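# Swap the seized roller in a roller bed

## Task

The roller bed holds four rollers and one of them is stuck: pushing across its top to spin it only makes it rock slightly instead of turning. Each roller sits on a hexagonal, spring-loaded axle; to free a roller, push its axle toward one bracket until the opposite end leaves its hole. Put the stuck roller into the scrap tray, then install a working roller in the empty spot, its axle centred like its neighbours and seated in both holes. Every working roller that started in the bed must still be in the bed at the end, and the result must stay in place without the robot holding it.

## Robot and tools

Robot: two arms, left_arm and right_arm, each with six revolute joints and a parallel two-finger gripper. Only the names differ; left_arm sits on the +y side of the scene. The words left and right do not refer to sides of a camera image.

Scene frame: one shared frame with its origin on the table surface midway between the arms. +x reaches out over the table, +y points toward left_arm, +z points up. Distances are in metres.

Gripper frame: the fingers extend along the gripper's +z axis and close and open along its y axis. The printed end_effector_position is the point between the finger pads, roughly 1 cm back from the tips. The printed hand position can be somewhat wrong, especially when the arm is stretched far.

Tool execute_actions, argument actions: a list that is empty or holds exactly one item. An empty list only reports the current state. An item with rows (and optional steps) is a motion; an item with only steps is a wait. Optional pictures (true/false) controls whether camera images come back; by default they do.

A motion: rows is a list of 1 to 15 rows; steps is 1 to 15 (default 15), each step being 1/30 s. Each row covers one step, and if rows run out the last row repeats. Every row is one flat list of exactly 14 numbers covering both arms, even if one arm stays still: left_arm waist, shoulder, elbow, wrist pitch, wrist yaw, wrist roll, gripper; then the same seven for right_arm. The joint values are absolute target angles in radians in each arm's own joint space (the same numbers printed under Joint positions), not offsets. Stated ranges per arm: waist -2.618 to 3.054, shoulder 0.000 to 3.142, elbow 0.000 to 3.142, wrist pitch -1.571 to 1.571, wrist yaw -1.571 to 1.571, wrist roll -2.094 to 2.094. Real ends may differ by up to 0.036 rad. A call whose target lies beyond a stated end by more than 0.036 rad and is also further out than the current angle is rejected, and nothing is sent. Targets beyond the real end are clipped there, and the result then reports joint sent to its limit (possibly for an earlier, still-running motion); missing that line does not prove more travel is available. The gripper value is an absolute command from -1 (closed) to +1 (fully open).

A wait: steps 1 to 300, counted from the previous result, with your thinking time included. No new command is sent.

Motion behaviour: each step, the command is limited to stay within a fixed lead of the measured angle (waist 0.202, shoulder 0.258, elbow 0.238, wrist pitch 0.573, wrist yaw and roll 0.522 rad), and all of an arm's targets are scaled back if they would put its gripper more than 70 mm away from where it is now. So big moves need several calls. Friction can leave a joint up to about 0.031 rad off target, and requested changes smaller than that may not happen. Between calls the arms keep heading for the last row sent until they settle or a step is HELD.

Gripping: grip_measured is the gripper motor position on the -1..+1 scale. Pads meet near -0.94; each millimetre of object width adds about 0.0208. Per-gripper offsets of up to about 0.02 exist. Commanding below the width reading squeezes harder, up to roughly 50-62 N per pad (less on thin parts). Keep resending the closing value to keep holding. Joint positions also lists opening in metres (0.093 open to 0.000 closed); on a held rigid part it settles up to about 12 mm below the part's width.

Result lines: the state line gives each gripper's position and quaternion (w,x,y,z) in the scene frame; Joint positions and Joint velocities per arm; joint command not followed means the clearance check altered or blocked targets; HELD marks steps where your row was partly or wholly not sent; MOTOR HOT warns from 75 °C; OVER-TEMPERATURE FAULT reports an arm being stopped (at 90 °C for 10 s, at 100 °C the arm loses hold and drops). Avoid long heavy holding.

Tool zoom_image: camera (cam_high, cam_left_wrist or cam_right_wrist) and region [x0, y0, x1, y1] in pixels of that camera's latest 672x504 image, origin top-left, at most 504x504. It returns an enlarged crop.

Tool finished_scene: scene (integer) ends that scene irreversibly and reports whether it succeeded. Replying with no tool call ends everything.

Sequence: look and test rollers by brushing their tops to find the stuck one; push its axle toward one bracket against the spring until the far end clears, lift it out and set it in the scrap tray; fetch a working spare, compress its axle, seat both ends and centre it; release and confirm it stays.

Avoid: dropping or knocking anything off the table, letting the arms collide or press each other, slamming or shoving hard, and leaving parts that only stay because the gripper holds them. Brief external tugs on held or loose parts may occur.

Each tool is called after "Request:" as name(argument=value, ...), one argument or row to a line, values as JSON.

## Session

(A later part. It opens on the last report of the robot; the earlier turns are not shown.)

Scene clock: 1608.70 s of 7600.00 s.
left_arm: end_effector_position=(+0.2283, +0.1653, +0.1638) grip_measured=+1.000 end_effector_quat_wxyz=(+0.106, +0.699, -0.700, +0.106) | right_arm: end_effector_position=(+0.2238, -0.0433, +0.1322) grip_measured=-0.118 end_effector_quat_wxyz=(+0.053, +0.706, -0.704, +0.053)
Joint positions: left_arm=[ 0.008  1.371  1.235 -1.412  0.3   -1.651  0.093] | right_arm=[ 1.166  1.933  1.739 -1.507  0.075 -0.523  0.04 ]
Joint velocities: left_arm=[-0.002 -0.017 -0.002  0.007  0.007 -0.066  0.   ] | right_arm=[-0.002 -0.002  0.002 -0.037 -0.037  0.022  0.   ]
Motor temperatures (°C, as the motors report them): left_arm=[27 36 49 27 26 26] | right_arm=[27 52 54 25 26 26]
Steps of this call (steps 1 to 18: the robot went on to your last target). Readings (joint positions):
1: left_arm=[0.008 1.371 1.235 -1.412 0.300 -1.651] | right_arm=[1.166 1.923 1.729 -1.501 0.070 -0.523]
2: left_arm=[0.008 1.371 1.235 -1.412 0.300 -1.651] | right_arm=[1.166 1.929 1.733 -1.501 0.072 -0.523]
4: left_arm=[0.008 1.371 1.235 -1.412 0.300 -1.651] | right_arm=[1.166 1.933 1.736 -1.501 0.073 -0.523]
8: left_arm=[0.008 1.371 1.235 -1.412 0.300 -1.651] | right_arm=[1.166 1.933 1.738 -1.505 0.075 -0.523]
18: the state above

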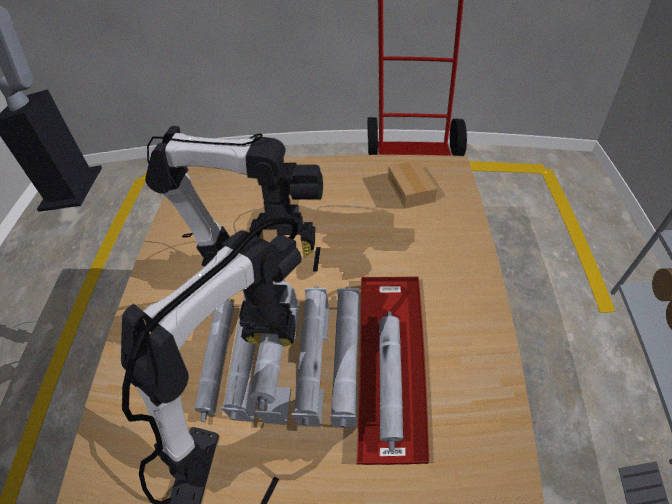

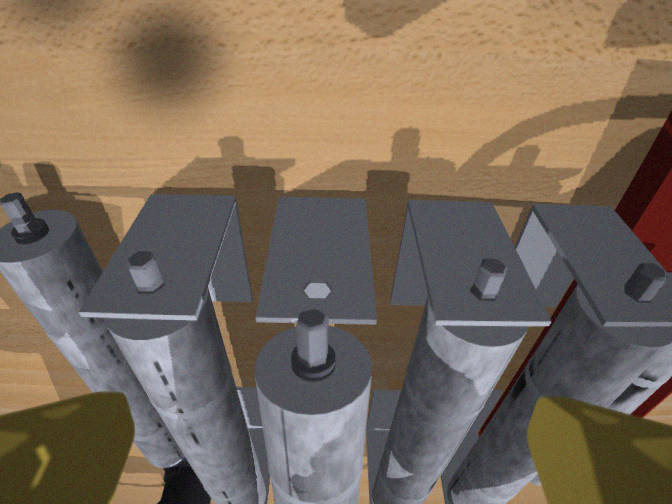

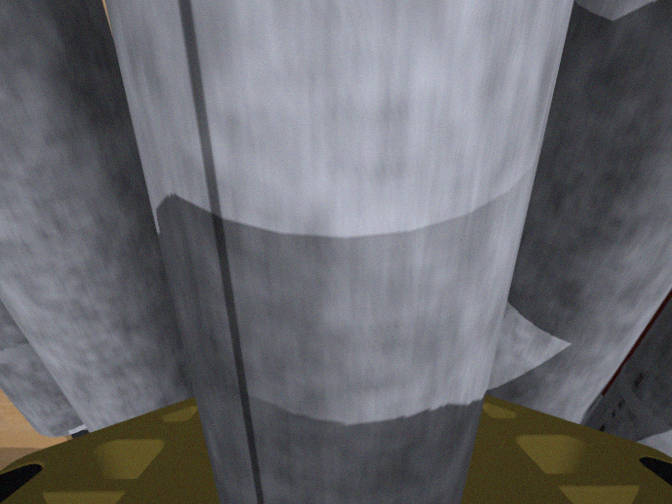

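Request:
execute_actions(
  actions=[
    {"rows":[[0.015,1.362,1.255,-1.42,0.31,-1.66,1,1.166,1.912,1.755,-1.53,0.097,-0.52,-0.3],[0.015,1.362,1.255,-1.42,0.31,-1.66,1,1.166,1.912,1.738,-1.52,0.097,-0.52,-0.3],[0.015,1.362,1.255,-1.42,0.31,-1.66,1,1.166,1.912,1.733,-1.515,0.097,-0.52,-0.3],[0.015,1.362,1.255,-1.42,0.31,-1.66,1,1.166,1.912,1.728,-1.51,0.097,-0.52,-0.3],[0.015,1.362,1.255,-1.42,0.31,-1.66,1,1.166,1.912,1.723,-1.505,0.097,-0.52,-0.3],[0.015,1.362,1.255,-1.42,0.31,-1.66,1,1.166,1.912,1.718,-1.50,0.097,-0.52,-0.3],[0.015,1.362,1.255,-1.42,0.31,-1.66,1,1.166,1.912,1.713,-1.495,0.097,-0.52,-0.3],[0.015,1.362,1.255,-1.42,0.31,-1.66,1,1.166,1.912,1.708,-1.49,0.097,-0.52,-0.3],[0.015,1.362,1.255,-1.42,0.31,-1.66,1,1.166,1.912,1.703,-1.487,0.097,-0.52,-0.3],[0.015,1.362,1.255,-1.42,0.31,-1.66,1,1.166,1.912,1.698,-1.487,0.097,-0.52,-0.3]],"steps":15},
  ],
  pictures=false,
)

Request:
execute_actions(
  actions=[
    {"rows":[[0.015,1.362,1.255,-1.42,0.31,-1.66,1,1.166,1.912,1.698,-1.50,0.097,-0.535,-0.3],[0.015,1.362,1.255,-1.42,0.31,-1.66,1,1.166,1.912,1.698,-1.50,0.097,-0.545,-0.3],[0.015,1.362,1.255,-1.42,0.31,-1.66,1,1.166,1.912,1.698,-1.50,0.097,-0.555,-0.3]],"steps":15},
  ],
)

Request:
zoom_image(
  camera="cam_left_wrist",
  region=[240, 250, 400, 400],
)

Scene clock: 1624.30 s of 7600.00 s.
left_arm: end_effector_position=(+0.2283, +0.1653, +0.1638) grip_measured=+1.000 end_effector_quat_wxyz=(+0.106, +0.699, -0.700, +0.106) | right_arm: end_effector_position=(+0.2241, -0.0429, +0.1226) grip_measured=-0.118 end_effector_quat_wxyz=(+0.053, +0.706, -0.704, +0.053)
Joint positions: left_arm=[ 0.008  1.371  1.235 -1.412  0.3   -1.651  0.093] | right_arm=[ 1.166  1.933  1.701 -1.469  0.075 -0.523  0.04 ]
Joint velocities: left_arm=[-0.002 -0.007  0.012  0.022 -0.007  0.051  0.   ] | right_arm=[-0.017 -0.012 -0.022  0.022 -0.095 -0.007 -0.001]
Motor temperatures (°C, as the motors report them): left_arm=[27 36 49 27 26 26] | right_arm=[27 55 56 25 26 26]
Steps of this call (steps 1 to 15: the robot went on to your last target; steps 16 to 90: nothing new was sent; then 12.10 s passed at rest; steps 91 to 105: all 15 steps of this action). Readings (joint positions):
91: left_arm=[0.008 1.371 1.235 -1.412 0.300 -1.651] | right_arm=[1.166 1.933 1.739 -1.508 0.075 -0.523]
92: left_arm=[0.008 1.371 1.235 -1.412 0.300 -1.651] | right_arm=[1.166 1.933 1.739 -1.507 0.075 -0.523]
94: left_arm=[0.008 1.371 1.235 -1.412 0.300 -1.651] | right_arm=[1.166 1.933 1.737 -1.505 0.075 -0.523]
98: left_arm=[0.008 1.371 1.235 -1.412 0.300 -1.651] | right_arm=[1.166 1.933 1.716 -1.488 0.075 -0.523]
105: the state above

Scene clock: 1624.80 s of 7600.00 s.
left_arm: end_effector_position=(+0.2283, +0.1653, +0.1638) grip_measured=+1.000 end_effector_quat_wxyz=(+0.106, +0.699, -0.700, +0.106) | right_arm: end_effector_position=(+0.2247, -0.0421, +0.1225) grip_measured=-0.118 end_effector_quat_wxyz=(+0.051, +0.712, -0.699, +0.052)
Joint positions: left_arm=[ 0.008  1.371  1.235 -1.412  0.3   -1.651  0.093] | right_arm=[ 1.166  1.933  1.701 -1.464  0.076 -0.54   0.04 ]
Joint velocities: left_arm=[-0.002 -0.002 -0.007  0.007  0.037  0.022  0.   ] | right_arm=[-0.012 -0.002  0.007  0.007 -0.051 -0.007 -0.   ]
Motor temperatures (°C, as the motors report them): left_arm=[27 36 49 27 26 26] | right_arm=[27 55 56 25 26 26]
Steps of this call (steps 1 to 15: all 15 steps of this action). Readings (joint positions):
1: left_arm=[0.008 1.371 1.235 -1.412 0.300 -1.651] | right_arm=[1.166 1.933 1.701 -1.468 0.075 -0.524]
2: left_arm=[0.008 1.371 1.235 -1.412 0.300 -1.651] | right_arm=[1.166 1.933 1.701 -1.468 0.075 -0.525]
4: left_arm=[0.008 1.371 1.235 -1.412 0.300 -1.651] | right_arm=[1.166 1.933 1.701 -1.467 0.076 -0.530]
8: left_arm=[0.008 1.371 1.235 -1.412 0.300 -1.651] | right_arm=[1.166 1.933 1.701 -1.465 0.076 -0.537]
15: the state above

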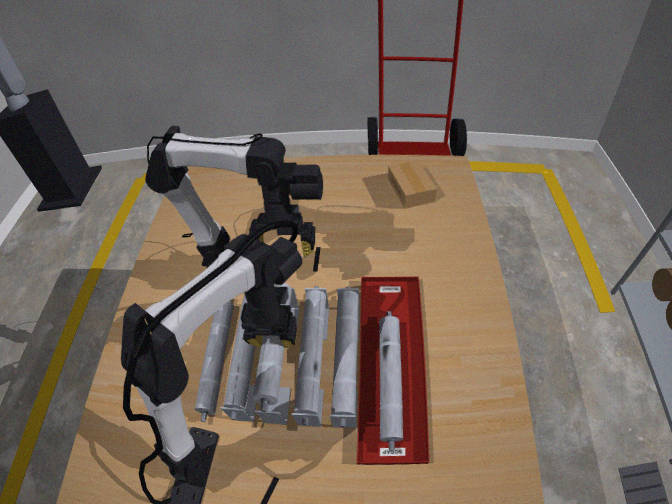

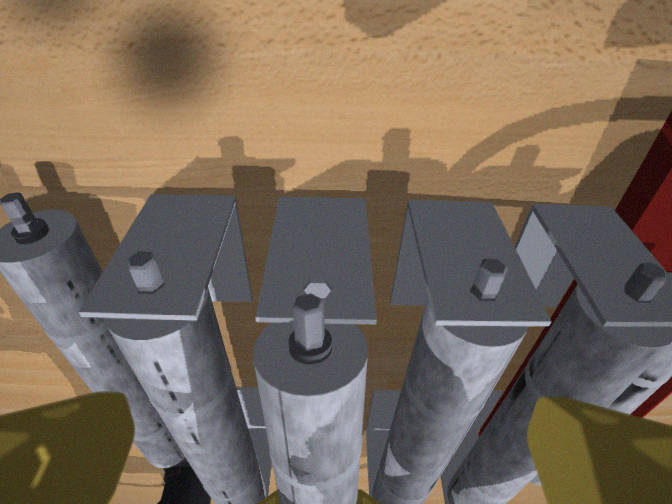

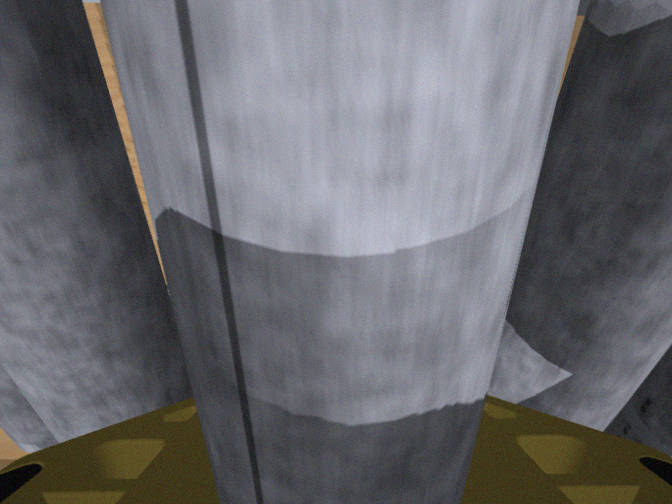

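Region (240, 250, 400, 400) of cam_left_wrist's 672x504 image, scaled by 3.150, with more detail than that image has; it fills the top 472 rows of this view, and the rest is white.

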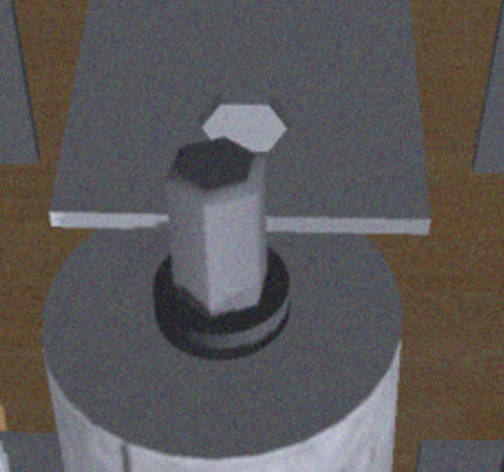

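Request:
execute_actions(
  actions=[
    {"rows":[[0.015,1.362,1.255,-1.42,0.31,-1.66,1,1.166,1.912,1.69,-1.52,0.097,-0.555,-0.3],[0.015,1.362,1.255,-1.42,0.31,-1.66,1,1.166,1.912,1.683,-1.53,0.097,-0.555,-0.3],[0.015,1.362,1.255,-1.42,0.31,-1.66,1,1.166,1.912,1.676,-1.54,0.097,-0.555,-0.3],[0.015,1.362,1.255,-1.42,0.31,-1.66,1,1.166,1.912,1.676,-1.54,0.097,-0.555,-0.3],[0.015,1.362,1.255,-1.42,0.31,-1.66,1,1.166,1.912,1.676,-1.54,0.097,-0.565,-0.3],[0.015,1.362,1.255,-1.42,0.31,-1.66,1,1.166,1.912,1.676,-1.54,0.097,-0.575,-0.3],[0.015,1.362,1.255,-1.42,0.31,-1.66,1,1.166,1.912,1.676,-1.54,0.097,-0.585,-0.3]],"steps":15},
  ],
)

Request:
zoom_image(
  camera="cam_left_wrist",
  region=[240, 250, 400, 400],
)

Scene clock: 1644.97 s of 7600.00 s.
left_arm: end_effector_position=(+0.2283, +0.1653, +0.1638) grip_measured=+1.000 end_effector_quat_wxyz=(+0.106, +0.699, -0.700, +0.106) | right_arm: end_effector_position=(+0.2232, -0.0445, +0.1198) grip_measured=-0.118 end_effector_quat_wxyz=(+0.057, +0.719, -0.690, +0.053)
Joint positions: left_arm=[ 0.008  1.371  1.235 -1.412  0.3   -1.651  0.093] | right_arm=[ 1.166  1.933  1.689 -1.464  0.076 -0.562  0.04 ]
Joint velocities: left_arm=[ 0.012 -0.007 -0.002 -0.022  0.007  0.007  0.   ] | right_arm=[ 0.002 -0.007 -0.027  0.007 -0.125  0.037  0.   ]
Motor temperatures (°C, as the motors report them): left_arm=[27 36 49 27 26 26] | right_arm=[27 57 52 25 26 26]
Steps of this call (steps 1 to 15: the robot went on to your last target; steps 16 to 90: nothing new was sent; then 16.67 s passed at rest; steps 91 to 105: all 15 steps of this action). Readings (joint positions):
91: left_arm=[0.008 1.371 1.235 -1.412 0.300 -1.651] | right_arm=[1.166 1.933 1.701 -1.464 0.076 -0.540]
92: left_arm=[0.008 1.371 1.235 -1.412 0.300 -1.651] | right_arm=[1.166 1.933 1.699 -1.464 0.076 -0.540]
94: left_arm=[0.008 1.371 1.235 -1.412 0.300 -1.651] | right_arm=[1.166 1.933 1.693 -1.464 0.076 -0.540]
98: left_arm=[0.008 1.371 1.235 -1.412 0.300 -1.651] | right_arm=[1.166 1.933 1.689 -1.464 0.076 -0.551]
105: the state above

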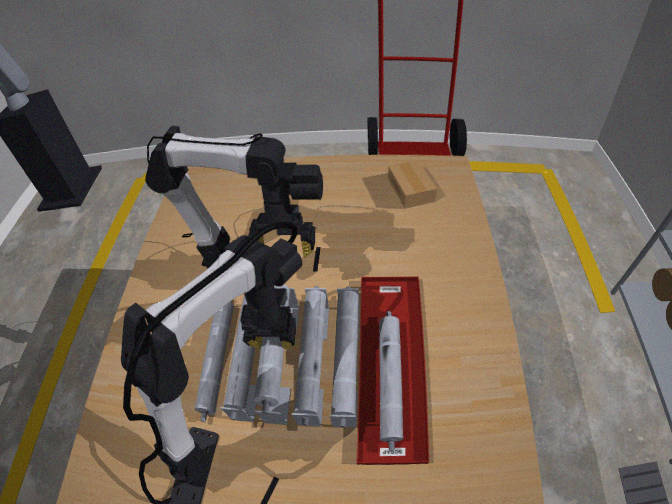

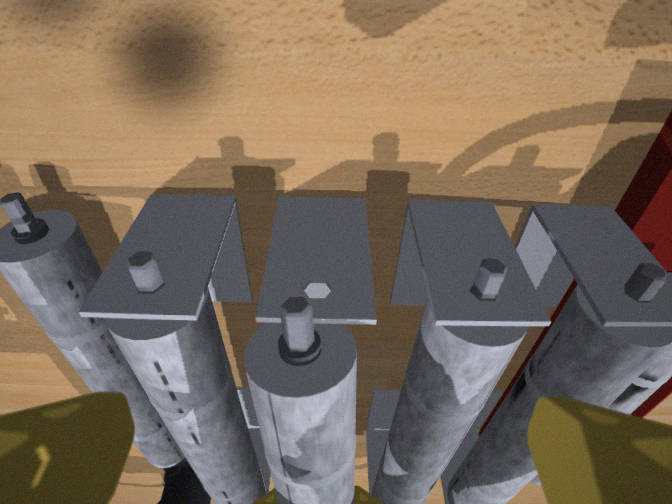

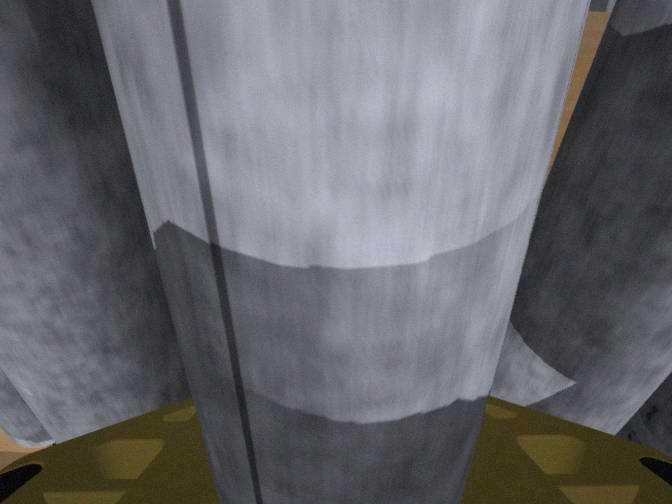

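Region (240, 250, 400, 400) of cam_left_wrist's 672x504 image, scaled by 3.150, with more detail than that image has; it fills the top 472 rows of this view, and the rest is white.

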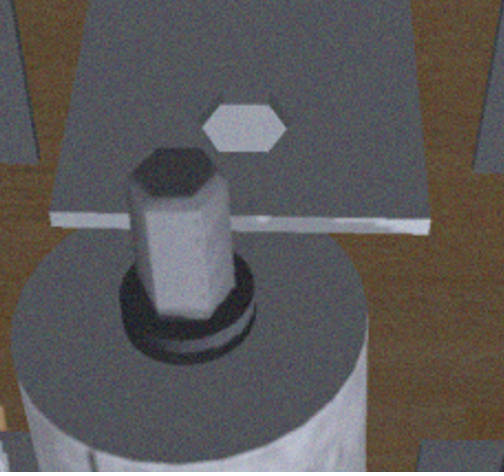

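Request:
execute_actions(
  actions=[
    {"rows":[[0.015,1.362,1.255,-1.42,0.31,-1.66,1,1.166,1.89,1.70,-1.50,0.097,-0.56,-0.3],[0.015,1.362,1.255,-1.42,0.31,-1.66,1,1.166,1.88,1.70,-1.50,0.097,-0.56,-0.3],[0.015,1.362,1.255,-1.42,0.31,-1.66,1,1.166,1.872,1.70,-1.50,0.097,-0.56,-0.3],[0.015,1.362,1.255,-1.42,0.31,-1.66,1,1.166,1.865,1.70,-1.50,0.097,-0.56,-0.3],[0.015,1.362,1.255,-1.42,0.31,-1.66,1,1.162,1.858,1.70,-1.505,0.10,-0.56,-0.3],[0.015,1.362,1.255,-1.42,0.31,-1.66,1,1.157,1.851,1.70,-1.51,0.103,-0.555,-0.3],[0.015,1.362,1.255,-1.42,0.31,-1.66,1,1.152,1.844,1.70,-1.515,0.106,-0.55,-0.3],[0.015,1.362,1.255,-1.42,0.31,-1.66,1,1.147,1.844,1.695,-1.52,0.109,-0.545,-0.3],[0.015,1.362,1.255,-1.42,0.31,-1.66,1,1.142,1.844,1.69,-1.525,0.113,-0.538,-0.3],[0.015,1.362,1.255,-1.42,0.31,-1.66,1,1.138,1.844,1.685,-1.53,0.113,-0.538,-0.3],[0.015,1.362,1.255,-1.42,0.31,-1.66,1,1.134,1.844,1.68,-1.53,0.113,-0.538,-0.3],[0.015,1.362,1.255,-1.42,0.31,-1.66,1,1.134,1.844,1.675,-1.53,0.113,-0.538,-0.3],[0.015,1.362,1.255,-1.42,0.31,-1.66,1,1.134,1.844,1.67,-1.53,0.113,-0.538,-0.3],[0.015,1.362,1.255,-1.42,0.31,-1.66,1,1.134,1.844,1.665,-1.53,0.113,-0.538,-0.3]],"steps":15},
  ],
  pictures=false,
)

Request:
execute_actions(
  actions=[
    {"steps":15},
  ],
)

Request:
zoom_image(
  camera="cam_left_wrist",
  region=[240, 250, 400, 400],
)

Scene clock: 1680.13 s of 7600.00 s.
left_arm: end_effector_position=(+0.2283, +0.1653, +0.1638) grip_measured=+1.000 end_effector_quat_wxyz=(+0.106, +0.699, -0.700, +0.106) | right_arm: end_effector_position=(+0.2274, -0.0581, +0.1297) grip_measured=-0.118 end_effector_quat_wxyz=(+0.054, +0.706, -0.704, +0.059)
Joint positions: left_arm=[ 0.008  1.371  1.235 -1.412  0.3   -1.651  0.093] | right_arm=[ 1.141  1.891  1.672 -1.484  0.09  -0.548  0.04 ]
Joint velocities: left_arm=[-0.007 -0.012  0.007 -0.037 -0.051  0.022  0.   ] | right_arm=[-0.032  0.007 -0.188 -0.081  0.037  0.051  0.   ]
Motor temperatures (°C, as the motors report them): left_arm=[27 36 49 27 26 26] | right_arm=[27 60 49 25 26 26]
Steps of this call (steps 1 to 15: the robot went on to your last target; steps 16 to 90: nothing new was sent; then 31.67 s passed at rest; steps 91 to 105: all 15 steps of this action). Readings (joint positions):
91: left_arm=[0.008 1.371 1.235 -1.412 0.300 -1.651] | right_arm=[1.166 1.933 1.689 -1.463 0.076 -0.561]
92: left_arm=[0.008 1.371 1.235 -1.412 0.300 -1.651] | right_arm=[1.166 1.933 1.689 -1.463 0.076 -0.561]
94: left_arm=[0.008 1.371 1.235 -1.412 0.300 -1.651] | right_arm=[1.166 1.928 1.689 -1.461 0.076 -0.561]
98: left_arm=[0.008 1.371 1.235 -1.412 0.300 -1.651] | right_arm=[1.164 1.908 1.689 -1.468 0.079 -0.560]
105: the state above

Scene clock: 1680.63 s of 7600.00 s.
left_arm: end_effector_position=(+0.2283, +0.1653, +0.1638) grip_measured=+1.000 end_effector_quat_wxyz=(+0.106, +0.699, -0.700, +0.106) | right_arm: end_effector_position=(+0.2254, -0.0628, +0.1272) grip_measured=-0.118 end_effector_quat_wxyz=(+0.064, +0.704, -0.704, +0.063)
Joint positions: left_arm=[ 0.008  1.371  1.235 -1.412  0.3   -1.651  0.093] | right_arm=[ 1.14   1.891  1.659 -1.492  0.092 -0.545  0.04 ]
Joint velocities: left_arm=[-0.002  0.002  0.007  0.037  0.007  0.007  0.   ] | right_arm=[-0.007  0.007 -0.012 -0.007  0.037  0.022  0.001]
Motor temperatures (°C, as the motors report them): left_arm=[27 36 49 27 26 26] | right_arm=[27 60 49 25 26 26]
Steps of this call (steps 1 to 15: the robot went on to your last target). Readings (joint positions):
1: left_arm=[0.008 1.371 1.235 -1.412 0.300 -1.651] | right_arm=[1.140 1.891 1.666 -1.484 0.091 -0.547]
2: left_arm=[0.008 1.371 1.235 -1.412 0.300 -1.651] | right_arm=[1.140 1.891 1.662 -1.486 0.092 -0.546]
4: left_arm=[0.008 1.371 1.235 -1.412 0.300 -1.651] | right_arm=[1.140 1.891 1.659 -1.491 0.092 -0.546]
8: left_arm=[0.008 1.371 1.235 -1.412 0.300 -1.651] | right_arm=[1.140 1.891 1.659 -1.492 0.092 -0.545]
15: the state above

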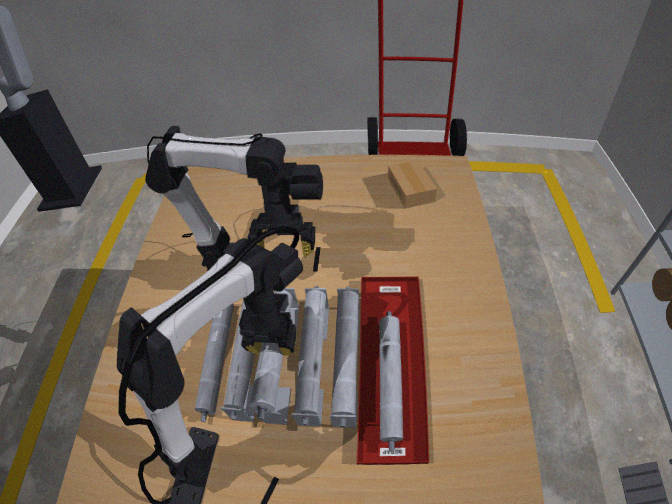

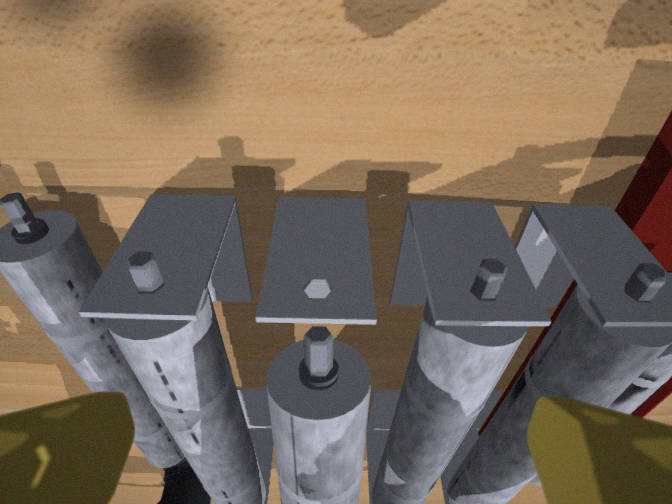

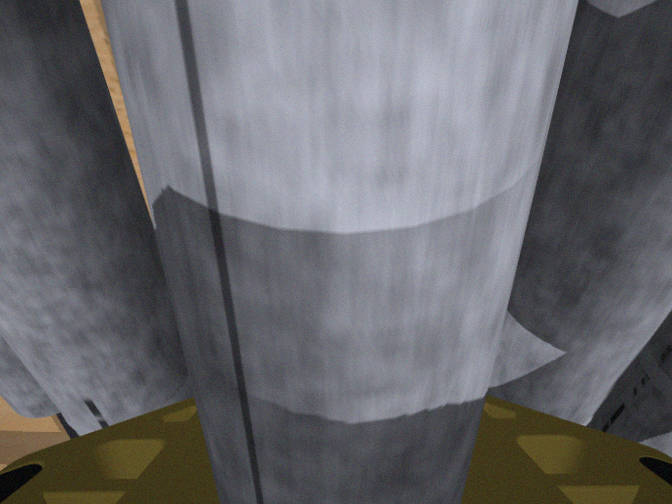

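Region (240, 250, 400, 400) of cam_left_wrist's 672x504 image, scaled by 3.150, with more detail than that image has; it fills the top 472 rows of this view, and the rest is white.

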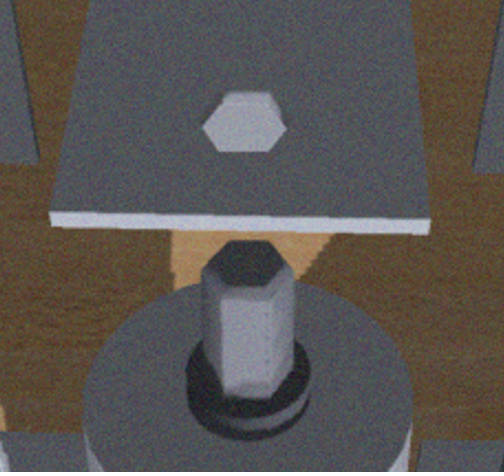

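Request:
execute_actions(
  actions=[],
)

Scene clock: 1711.03 s of 7600.00 s.
left_arm: end_effector_position=(+0.2283, +0.1653, +0.1638) grip_measured=+1.000 end_effector_quat_wxyz=(+0.106, +0.699, -0.700, +0.106) | right_arm: end_effector_position=(+0.2254, -0.0628, +0.1272) grip_measured=-0.118 end_effector_quat_wxyz=(+0.064, +0.704, -0.704, +0.063)
Joint positions: left_arm=[ 0.008  1.371  1.235 -1.412  0.3   -1.651  0.093] | right_arm=[ 1.14   1.891  1.659 -1.492  0.092 -0.545  0.04 ]
Joint velocities: left_arm=[-0.012 -0.017 -0.007  0.007 -0.022  0.022  0.   ] | right_arm=[-0.002 -0.002  0.002 -0.051 -0.037 -0.051 -0.   ]
Motor temperatures (°C, as the motors report them): left_arm=[27 36 49 27 26 26] | right_arm=[27 65 49 25 26 26]
Steps of this call (steps 1 to 15: the robot went on to your last target; steps 16 to 90: nothing new was sent; then 27.40 s passed at rest). Readings (joint positions):
1: left_arm=[0.008 1.371 1.235 -1.412 0.300 -1.651] | right_arm=[1.140 1.891 1.659 -1.492 0.092 -0.545]
2: left_arm=[0.008 1.371 1.235 -1.412 0.300 -1.651] | right_arm=[1.140 1.891 1.659 -1.492 0.092 -0.545]
4: left_arm=[0.008 1.371 1.235 -1.412 0.300 -1.651] | right_arm=[1.140 1.891 1.659 -1.492 0.092 -0.545]
8: left_arm=[0.008 1.371 1.235 -1.412 0.300 -1.651] | right_arm=[1.140 1.891 1.659 -1.492 0.092 -0.545]
90: the state above
All arms were judged still, so your last target was given up. Only a new action makes them travel on or press farther. Fingers that are still opening or closing keep moving.

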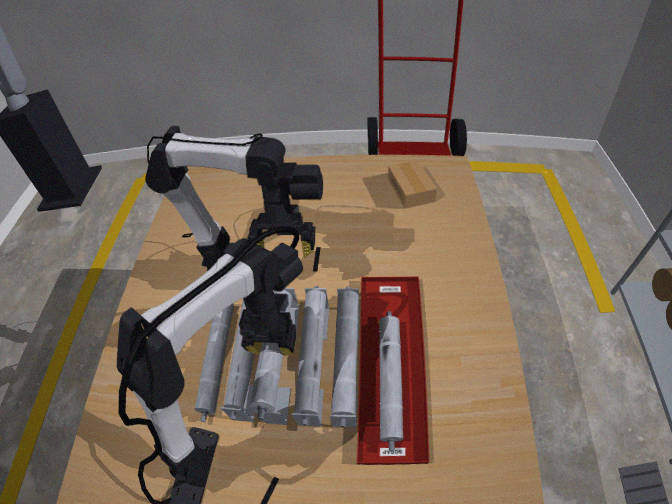

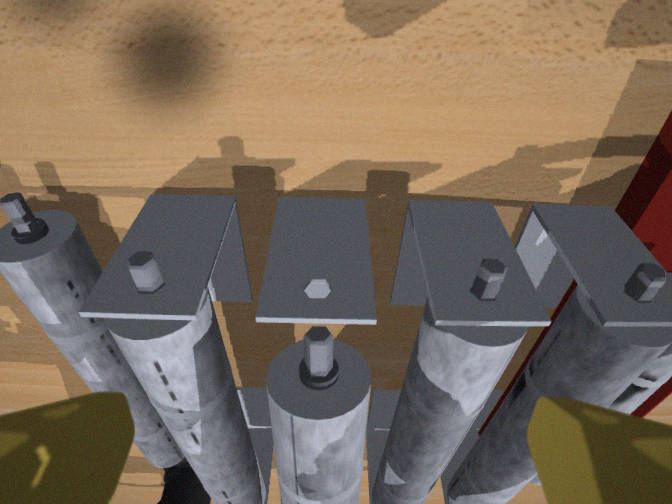

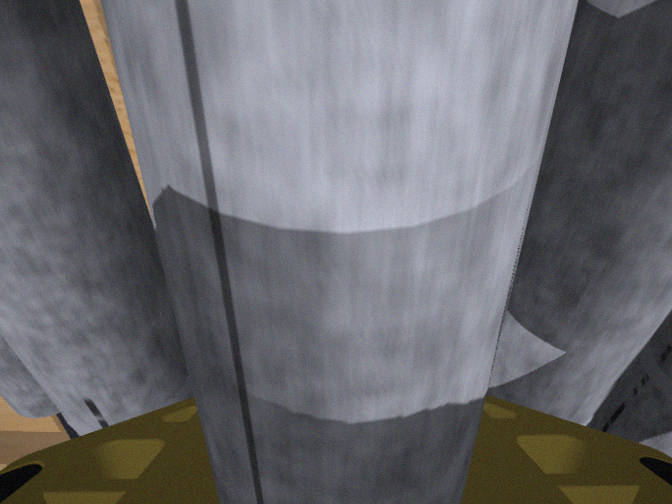

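Request:
execute_actions(
  actions=[
    {"rows":[[0.015,1.362,1.255,-1.42,0.31,-1.66,1,1.134,1.846,1.659,-1.515,0.113,-0.538,-0.3],[0.015,1.362,1.255,-1.42,0.31,-1.66,1,1.134,1.848,1.653,-1.505,0.113,-0.538,-0.3],[0.015,1.362,1.255,-1.42,0.31,-1.66,1,1.134,1.850,1.647,-1.497,0.113,-0.538,-0.3],[0.015,1.362,1.255,-1.42,0.31,-1.66,1,1.134,1.852,1.641,-1.49,0.113,-0.538,-0.3],[0.015,1.362,1.255,-1.42,0.31,-1.66,1,1.134,1.854,1.635,-1.483,0.113,-0.538,-0.3],[0.015,1.362,1.255,-1.42,0.31,-1.66,1,1.134,1.856,1.629,-1.476,0.113,-0.538,-0.3],[0.015,1.362,1.255,-1.42,0.31,-1.66,1,1.134,1.858,1.623,-1.469,0.113,-0.538,-0.3],[0.015,1.362,1.255,-1.42,0.31,-1.66,1,1.134,1.86,1.617,-1.462,0.113,-0.538,-0.3],[0.015,1.362,1.255,-1.42,0.31,-1.66,1,1.134,1.862,1.611,-1.455,0.113,-0.538,-0.3],[0.015,1.362,1.255,-1.42,0.31,-1.66,1,1.134,1.864,1.605,-1.448,0.113,-0.538,-0.3],[0.015,1.362,1.255,-1.42,0.31,-1.66,1,1.134,1.865,1.599,-1.441,0.113,-0.538,-0.3],[0.015,1.362,1.255,-1.42,0.31,-1.66,1,1.134,1.865,1.592,-1.434,0.113,-0.538,-0.3],[0.015,1.362,1.255,-1.42,0.31,-1.66,1,1.134,1.865,1.585,-1.426,0.113,-0.538,-0.3]],"steps":15},
  ],
  pictures=false,
)

Request:
execute_actions(
  actions=[
    {"steps":10},
  ],
)

Scene clock: 1733.07 s of 7600.00 s.
left_arm: end_effector_position=(+0.2283, +0.1653, +0.1638) grip_measured=+1.000 end_effector_quat_wxyz=(+0.106, +0.699, -0.700, +0.106) | right_arm: end_effector_position=(+0.2242, -0.0646, +0.1086) grip_measured=-0.118 end_effector_quat_wxyz=(+0.067, +0.704, -0.704, +0.063)
Joint positions: left_arm=[ 0.008  1.371  1.235 -1.412  0.3   -1.651  0.093] | right_arm=[ 1.14   1.891  1.584 -1.424  0.092 -0.545  0.04 ]
Joint velocities: left_arm=[-0.002  0.012 -0.007 -0.095 -0.066 -0.007  0.   ] | right_arm=[ 0.017  0.002 -0.095  0.212 -0.051 -0.066  0.   ]
Motor temperatures (°C, as the motors report them): left_arm=[27 36 49 27 26 26] | right_arm=[27 66 49 25 26 26]
Steps of this call (steps 1 to 90: nothing new was sent; then 18.53 s passed at rest; steps 91 to 105: all 15 steps of this action). Readings (joint positions):
91: left_arm=[0.008 1.371 1.235 -1.412 0.300 -1.651] | right_arm=[1.140 1.891 1.659 -1.492 0.092 -0.545]
92: left_arm=[0.008 1.371 1.235 -1.412 0.300 -1.651] | right_arm=[1.140 1.891 1.659 -1.492 0.092 -0.545]
94: left_arm=[0.008 1.371 1.235 -1.412 0.300 -1.651] | right_arm=[1.140 1.891 1.653 -1.486 0.092 -0.545]
98: left_arm=[0.008 1.371 1.235 -1.412 0.300 -1.651] | right_arm=[1.140 1.891 1.626 -1.463 0.092 -0.545]
105: the state above

Scene clock: 1733.40 s of 7600.00 s.
left_arm: end_effector_position=(+0.2283, +0.1653, +0.1638) grip_measured=+1.000 end_effector_quat_wxyz=(+0.106, +0.699, -0.700, +0.106) | right_arm: end_effector_position=(+0.2259, -0.0619, +0.1072) grip_measured=-0.118 end_effector_quat_wxyz=(+0.060, +0.704, -0.705, +0.062)
Joint positions: left_arm=[ 0.008  1.371  1.235 -1.412  0.3   -1.651  0.093] | right_arm=[ 1.14   1.891  1.58  -1.407  0.092 -0.545  0.04 ]
Joint velocities: left_arm=[-0.002 -0.012 -0.012 -0.051 -0.051 -0.022  0.   ] | right_arm=[ 0.002 -0.017 -0.007 -0.037  0.022  0.066 -0.   ]
Motor temperatures (°C, as the motors report them): left_arm=[27 36 49 27 26 26] | right_arm=[27 66 49 25 26 26]
Steps of this call (steps 1 to 10: the robot went on to your last target). Readings (joint positions):
1: left_arm=[0.008 1.371 1.235 -1.412 0.300 -1.651] | right_arm=[1.140 1.891 1.582 -1.421 0.092 -0.545]
2: left_arm=[0.008 1.371 1.235 -1.412 0.300 -1.651] | right_arm=[1.140 1.891 1.580 -1.418 0.092 -0.545]
4: left_arm=[0.008 1.371 1.235 -1.412 0.300 -1.651] | right_arm=[1.140 1.891 1.580 -1.414 0.092 -0.545]
8: left_arm=[0.008 1.371 1.235 -1.412 0.300 -1.651] | right_arm=[1.140 1.891 1.580 -1.408 0.092 -0.545]
10: the state above

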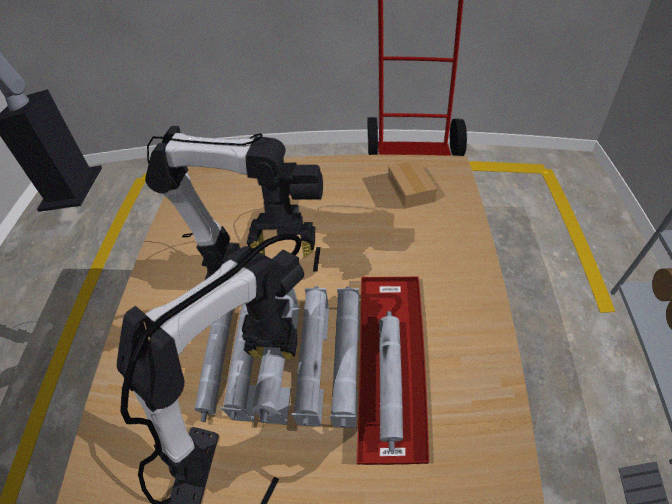

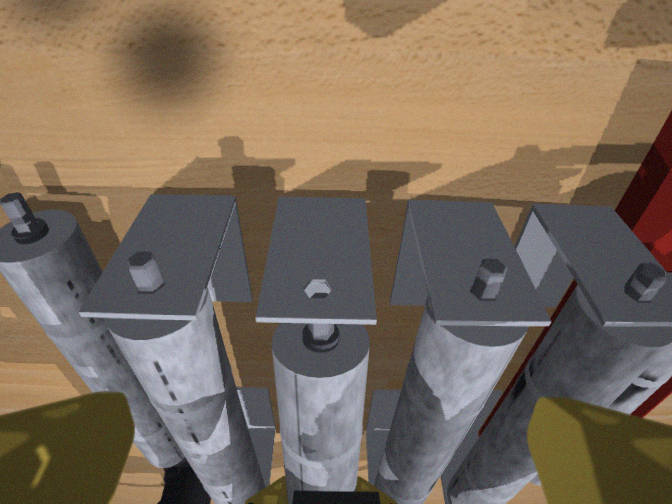

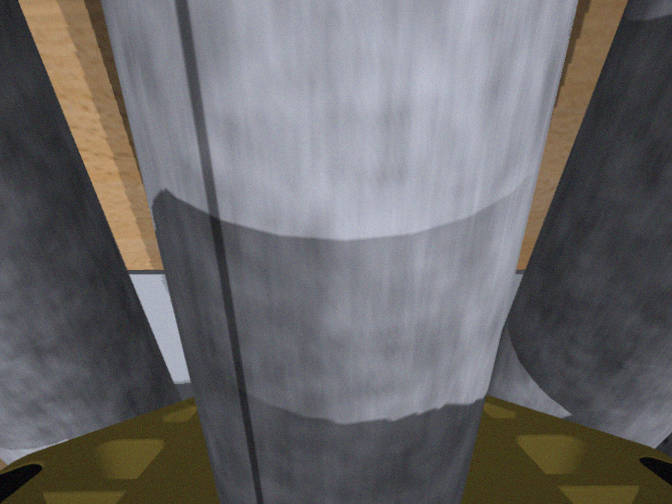

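Request:
execute_actions(
  actions=[
    {"rows":[[0.015,1.362,1.255,-1.42,0.31,-1.66,1,1.145,1.87,1.61,-1.426,0.108,-0.536,-0.3],[0.015,1.362,1.255,-1.42,0.31,-1.66,1,1.148,1.872,1.63,-1.426,0.105,-0.535,-0.3],[0.015,1.362,1.255,-1.42,0.31,-1.66,1,1.15,1.874,1.634,-1.426,0.105,-0.533,-0.3],[0.015,1.362,1.255,-1.42,0.31,-1.66,1,1.152,1.876,1.637,-1.426,0.105,-0.532,-0.3],[0.015,1.362,1.255,-1.42,0.31,-1.66,1,1.154,1.878,1.64,-1.426,0.105,-0.53,-0.3],[0.015,1.362,1.255,-1.42,0.31,-1.66,1,1.156,1.88,1.643,-1.426,0.105,-0.528,-0.3],[0.015,1.362,1.255,-1.42,0.31,-1.66,1,1.158,1.883,1.645,-1.426,0.105,-0.527,-0.3],[0.015,1.362,1.255,-1.42,0.31,-1.66,1,1.159,1.885,1.647,-1.426,0.105,-0.526,-0.3]],"steps":15},
  ],
)

Request:
zoom_image(
  camera="cam_left_wrist",
  region=[250, 250, 390, 370],
)

Scene clock: 1754.93 s of 7600.00 s.
left_arm: end_effector_position=(+0.2283, +0.1653, +0.1638) grip_measured=+1.000 end_effector_quat_wxyz=(+0.106, +0.699, -0.700, +0.106) | right_arm: end_effector_position=(+0.2245, -0.0597, +0.1078) grip_measured=-0.118 end_effector_quat_wxyz=(+0.060, +0.704, -0.705, +0.063)
Joint positions: left_arm=[ 0.008  1.371  1.235 -1.412  0.3   -1.651  0.093] | right_arm=[ 1.148  1.896  1.59  -1.412  0.094 -0.535  0.04 ]
Joint velocities: left_arm=[ 0.022  0.012 -0.002 -0.022  0.037 -0.066  0.   ] | right_arm=[-0.002  0.002  0.012 -0.095 -0.037 -0.022 -0.001]
Motor temperatures (°C, as the motors report them): left_arm=[27 36 49 27 26 26] | right_arm=[27 65 49 25 26 26]
Steps of this call (steps 1 to 30: the robot went on to your last target; steps 31 to 90: nothing new was sent; then 18.03 s passed at rest; steps 91 to 105: all 15 steps of this action). Readings (joint positions):
91: left_arm=[0.008 1.371 1.235 -1.412 0.300 -1.651] | right_arm=[1.140 1.891 1.580 -1.406 0.092 -0.545]
92: left_arm=[0.008 1.371 1.235 -1.412 0.300 -1.651] | right_arm=[1.140 1.891 1.580 -1.406 0.092 -0.544]
94: left_arm=[0.008 1.371 1.235 -1.412 0.300 -1.651] | right_arm=[1.140 1.891 1.580 -1.406 0.092 -0.543]
98: left_arm=[0.008 1.371 1.235 -1.412 0.300 -1.651] | right_arm=[1.145 1.892 1.582 -1.407 0.092 -0.538]
105: the state above

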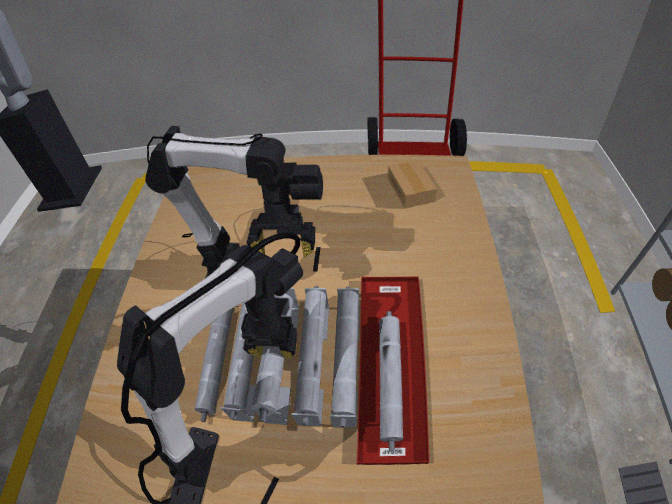

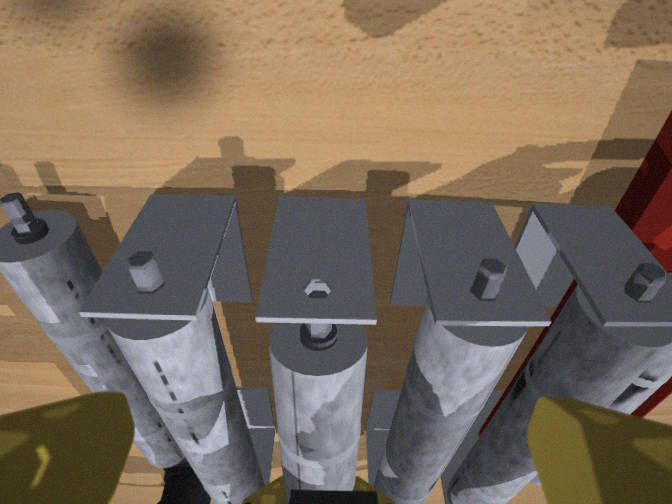

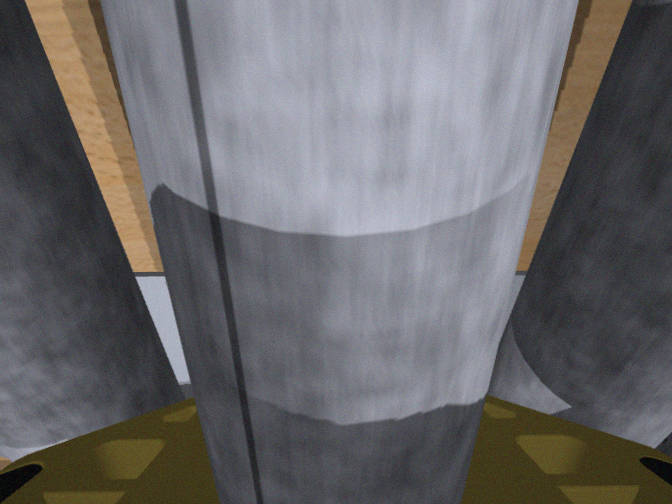

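Region (250, 250, 390, 370) of cam_left_wrist's 672x504 image, scaled by 3.600, with more detail than that image has; it fills the top 432 rows of this view, and the rest is white.

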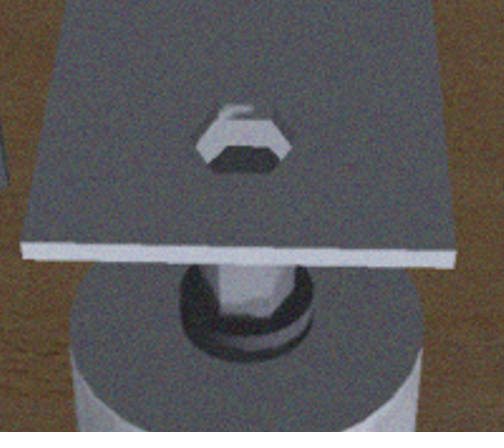

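Request:
execute_actions(
  actions=[
    {"rows":[[0.015,1.362,1.255,-1.42,0.31,-1.66,1,1.157,1.88,1.62,-1.426,0.105,-0.526,-0.3],[0.015,1.362,1.255,-1.42,0.31,-1.66,1,1.157,1.88,1.597,-1.426,0.105,-0.526,-0.3],[0.015,1.362,1.255,-1.42,0.31,-1.66,1,1.157,1.88,1.594,-1.425,0.105,-0.526,-0.3],[0.015,1.362,1.255,-1.42,0.31,-1.66,1,1.157,1.88,1.592,-1.424,0.105,-0.526,-0.3],[0.015,1.362,1.255,-1.42,0.31,-1.66,1,1.157,1.88,1.59,-1.423,0.105,-0.526,-0.3],[0.015,1.362,1.255,-1.42,0.31,-1.66,1,1.157,1.88,1.588,-1.422,0.105,-0.526,-0.3],[0.015,1.362,1.255,-1.42,0.31,-1.66,1,1.157,1.88,1.586,-1.421,0.105,-0.526,-0.3],[0.015,1.362,1.255,-1.42,0.31,-1.66,1,1.157,1.88,1.583,-1.42,0.105,-0.526,-0.3]],"steps":15},
  ],
)

Request:
zoom_image(
  camera="cam_left_wrist",
  region=[250, 250, 390, 370],
)

Scene clock: 1771.07 s of 7600.00 s.
left_arm: end_effector_position=(+0.2283, +0.1653, +0.1638) grip_measured=+1.000 end_effector_quat_wxyz=(+0.106, +0.699, -0.700, +0.106) | right_arm: end_effector_position=(+0.2243, -0.0600, +0.1074) grip_measured=-0.118 end_effector_quat_wxyz=(+0.061, +0.704, -0.705, +0.064)
Joint positions: left_arm=[ 0.008  1.371  1.235 -1.412  0.3   -1.651  0.093] | right_arm=[ 1.148  1.896  1.588 -1.412  0.094 -0.535  0.04 ]
Joint velocities: left_arm=[-0.007  0.007  0.002 -0.007 -0.007 -0.007  0.   ] | right_arm=[ 0.007  0.012 -0.051  0.007  0.051 -0.022  0.   ]
Motor temperatures (°C, as the motors report them): left_arm=[27 36 49 27 26 26] | right_arm=[27 63 53 25 26 26]
Steps of this call (steps 1 to 15: the robot went on to your last target; steps 16 to 90: nothing new was sent; then 12.63 s passed at rest; steps 91 to 105: all 15 steps of this action). Readings (joint positions):
91: left_arm=[0.008 1.371 1.235 -1.412 0.300 -1.651] | right_arm=[1.148 1.896 1.590 -1.413 0.094 -0.535]
92: left_arm=[0.008 1.371 1.235 -1.412 0.300 -1.651] | right_arm=[1.148 1.896 1.590 -1.413 0.094 -0.535]
94: left_arm=[0.008 1.371 1.235 -1.412 0.300 -1.651] | right_arm=[1.148 1.896 1.590 -1.413 0.094 -0.535]
98: left_arm=[0.008 1.371 1.235 -1.412 0.300 -1.651] | right_arm=[1.148 1.896 1.590 -1.413 0.094 -0.535]
105: the state above

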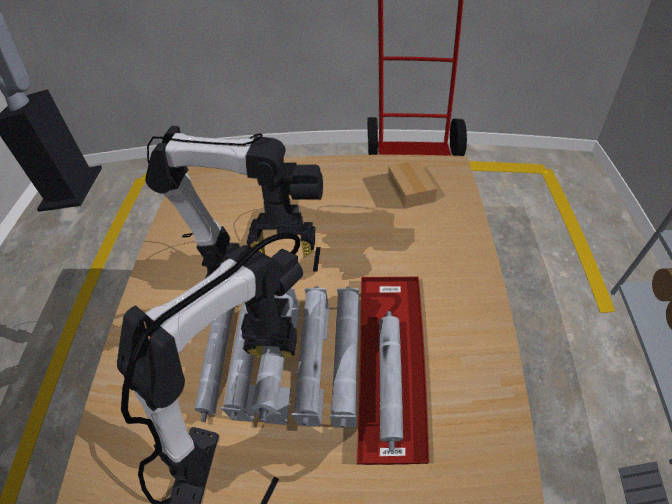

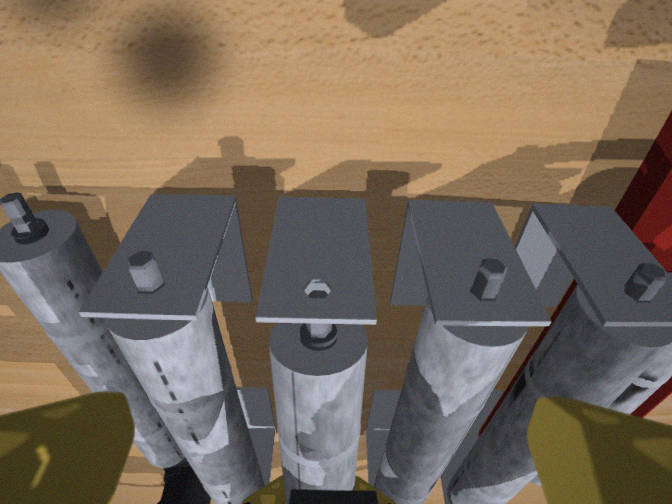

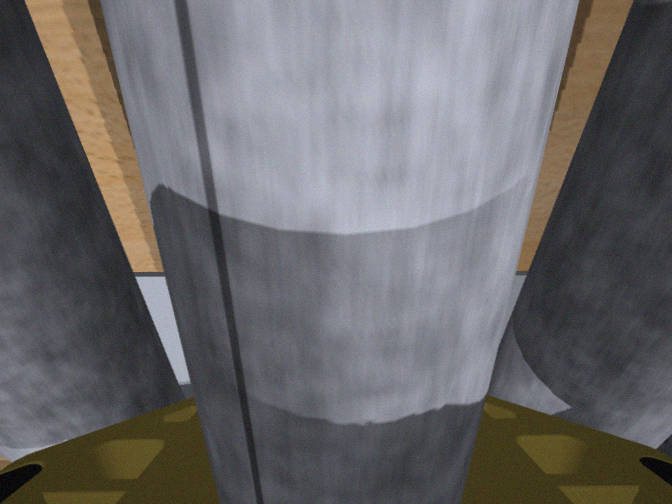

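Region (250, 250, 390, 370) of cam_left_wrist's 672x504 image, scaled by 3.600, with more detail than that image has; it fills the top 432 rows of this view, and the rest is white.

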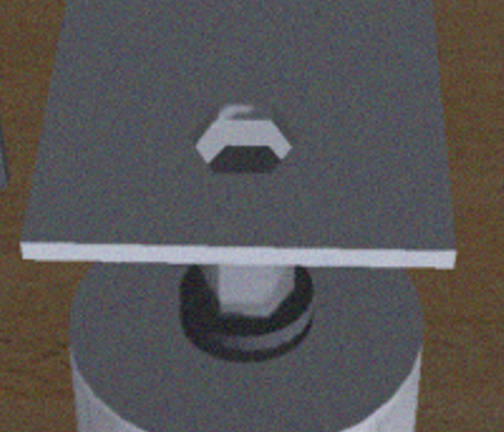

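Friction on the plate; still moving. Check.

Request:
execute_actions(
  actions=[
    {"rows":[[0.015,1.362,1.255,-1.42,0.31,-1.66,1,1.157,1.875,1.58,-1.42,0.105,-0.526,-0.3],[0.015,1.362,1.255,-1.42,0.31,-1.66,1,1.157,1.875,1.578,-1.42,0.105,-0.526,-0.3],[0.015,1.362,1.255,-1.42,0.31,-1.66,1,1.157,1.875,1.576,-1.42,0.105,-0.526,-0.3]],"steps":15},
  ],
)

Request:
zoom_image(
  camera="cam_left_wrist",
  region=[250, 250, 390, 370],
)

Scene clock: 1781.07 s of 7600.00 s.
left_arm: end_effector_position=(+0.2283, +0.1653, +0.1638) grip_measured=+1.000 end_effector_quat_wxyz=(+0.106, +0.699, -0.700, +0.106) | right_arm: end_effector_position=(+0.2246, -0.0595, +0.1053) grip_measured=-0.118 end_effector_quat_wxyz=(+0.060, +0.703, -0.706, +0.063)
Joint positions: left_arm=[ 0.008  1.371  1.235 -1.412  0.3   -1.651  0.093] | right_arm=[ 1.148  1.896  1.58  -1.401  0.094 -0.533  0.04 ]
Joint velocities: left_arm=[ 0.022 -0.017 -0.002 -0.007  0.037 -0.066  0.   ] | right_arm=[ 0.007  0.007  0.007  0.125 -0.051  0.007 -0.001]
Motor temperatures (°C, as the motors report them): left_arm=[27 36 49 27 26 26] | right_arm=[27 62 52 25 26 26]
Steps of this call (steps 1 to 30: the robot went on to your last target; steps 31 to 90: nothing new was sent; then 6.50 s passed at rest; steps 91 to 105: all 15 steps of this action). Readings (joint positions):
91: left_arm=[0.008 1.371 1.235 -1.412 0.300 -1.651] | right_arm=[1.148 1.896 1.580 -1.401 0.094 -0.533]
92: left_arm=[0.008 1.371 1.235 -1.412 0.300 -1.651] | right_arm=[1.148 1.896 1.580 -1.401 0.094 -0.533]
94: left_arm=[0.008 1.371 1.235 -1.412 0.300 -1.651] | right_arm=[1.148 1.896 1.580 -1.401 0.094 -0.533]
98: left_arm=[0.008 1.371 1.235 -1.412 0.300 -1.651] | right_arm=[1.148 1.896 1.580 -1.401 0.094 -0.533]
105: the state above

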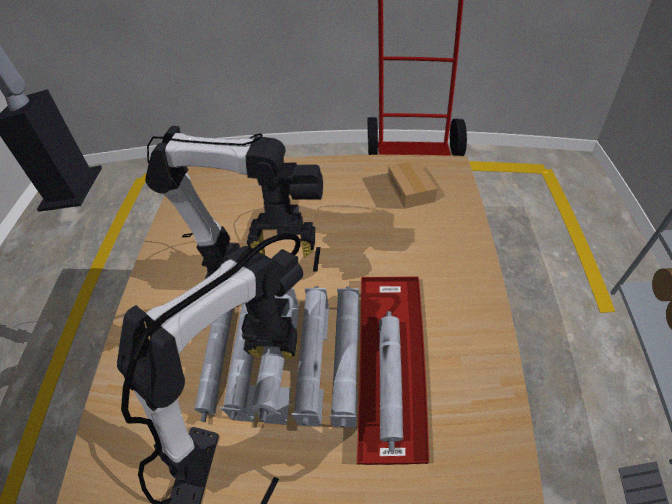

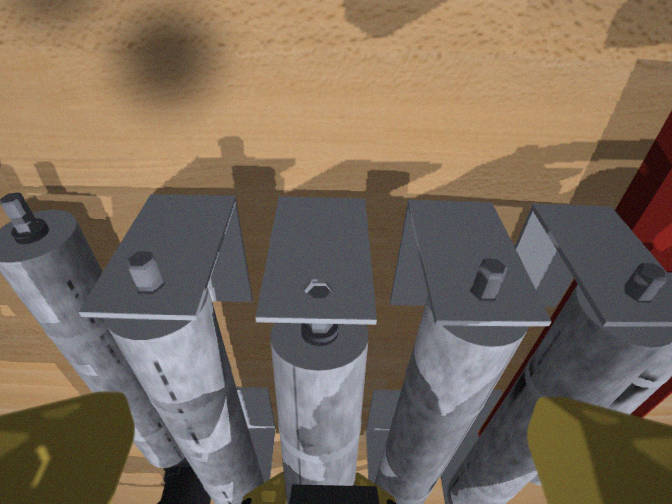

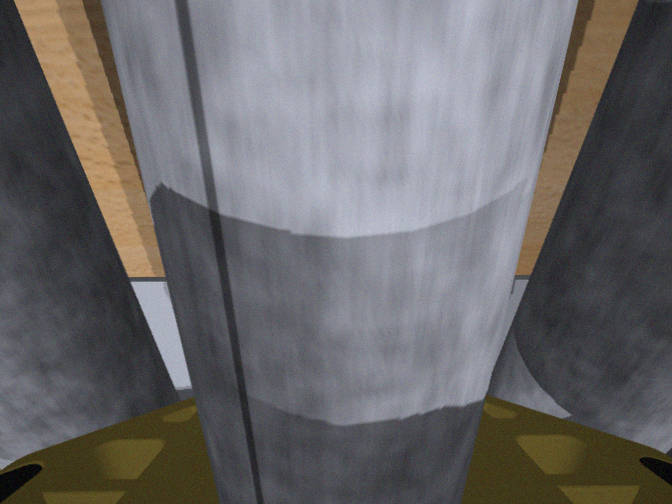

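Region (250, 250, 390, 370) of cam_left_wrist's 672x504 image, scaled by 3.600, with more detail than that image has; it fills the top 432 rows of this view, and the rest is white.

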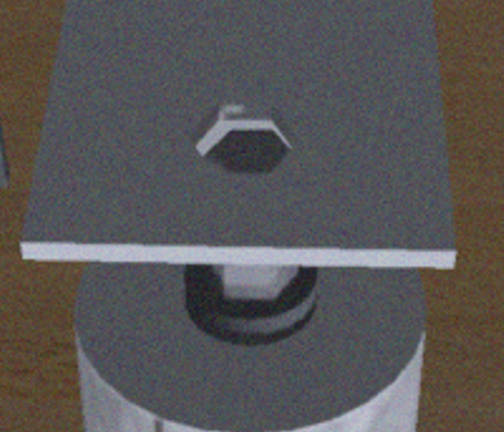

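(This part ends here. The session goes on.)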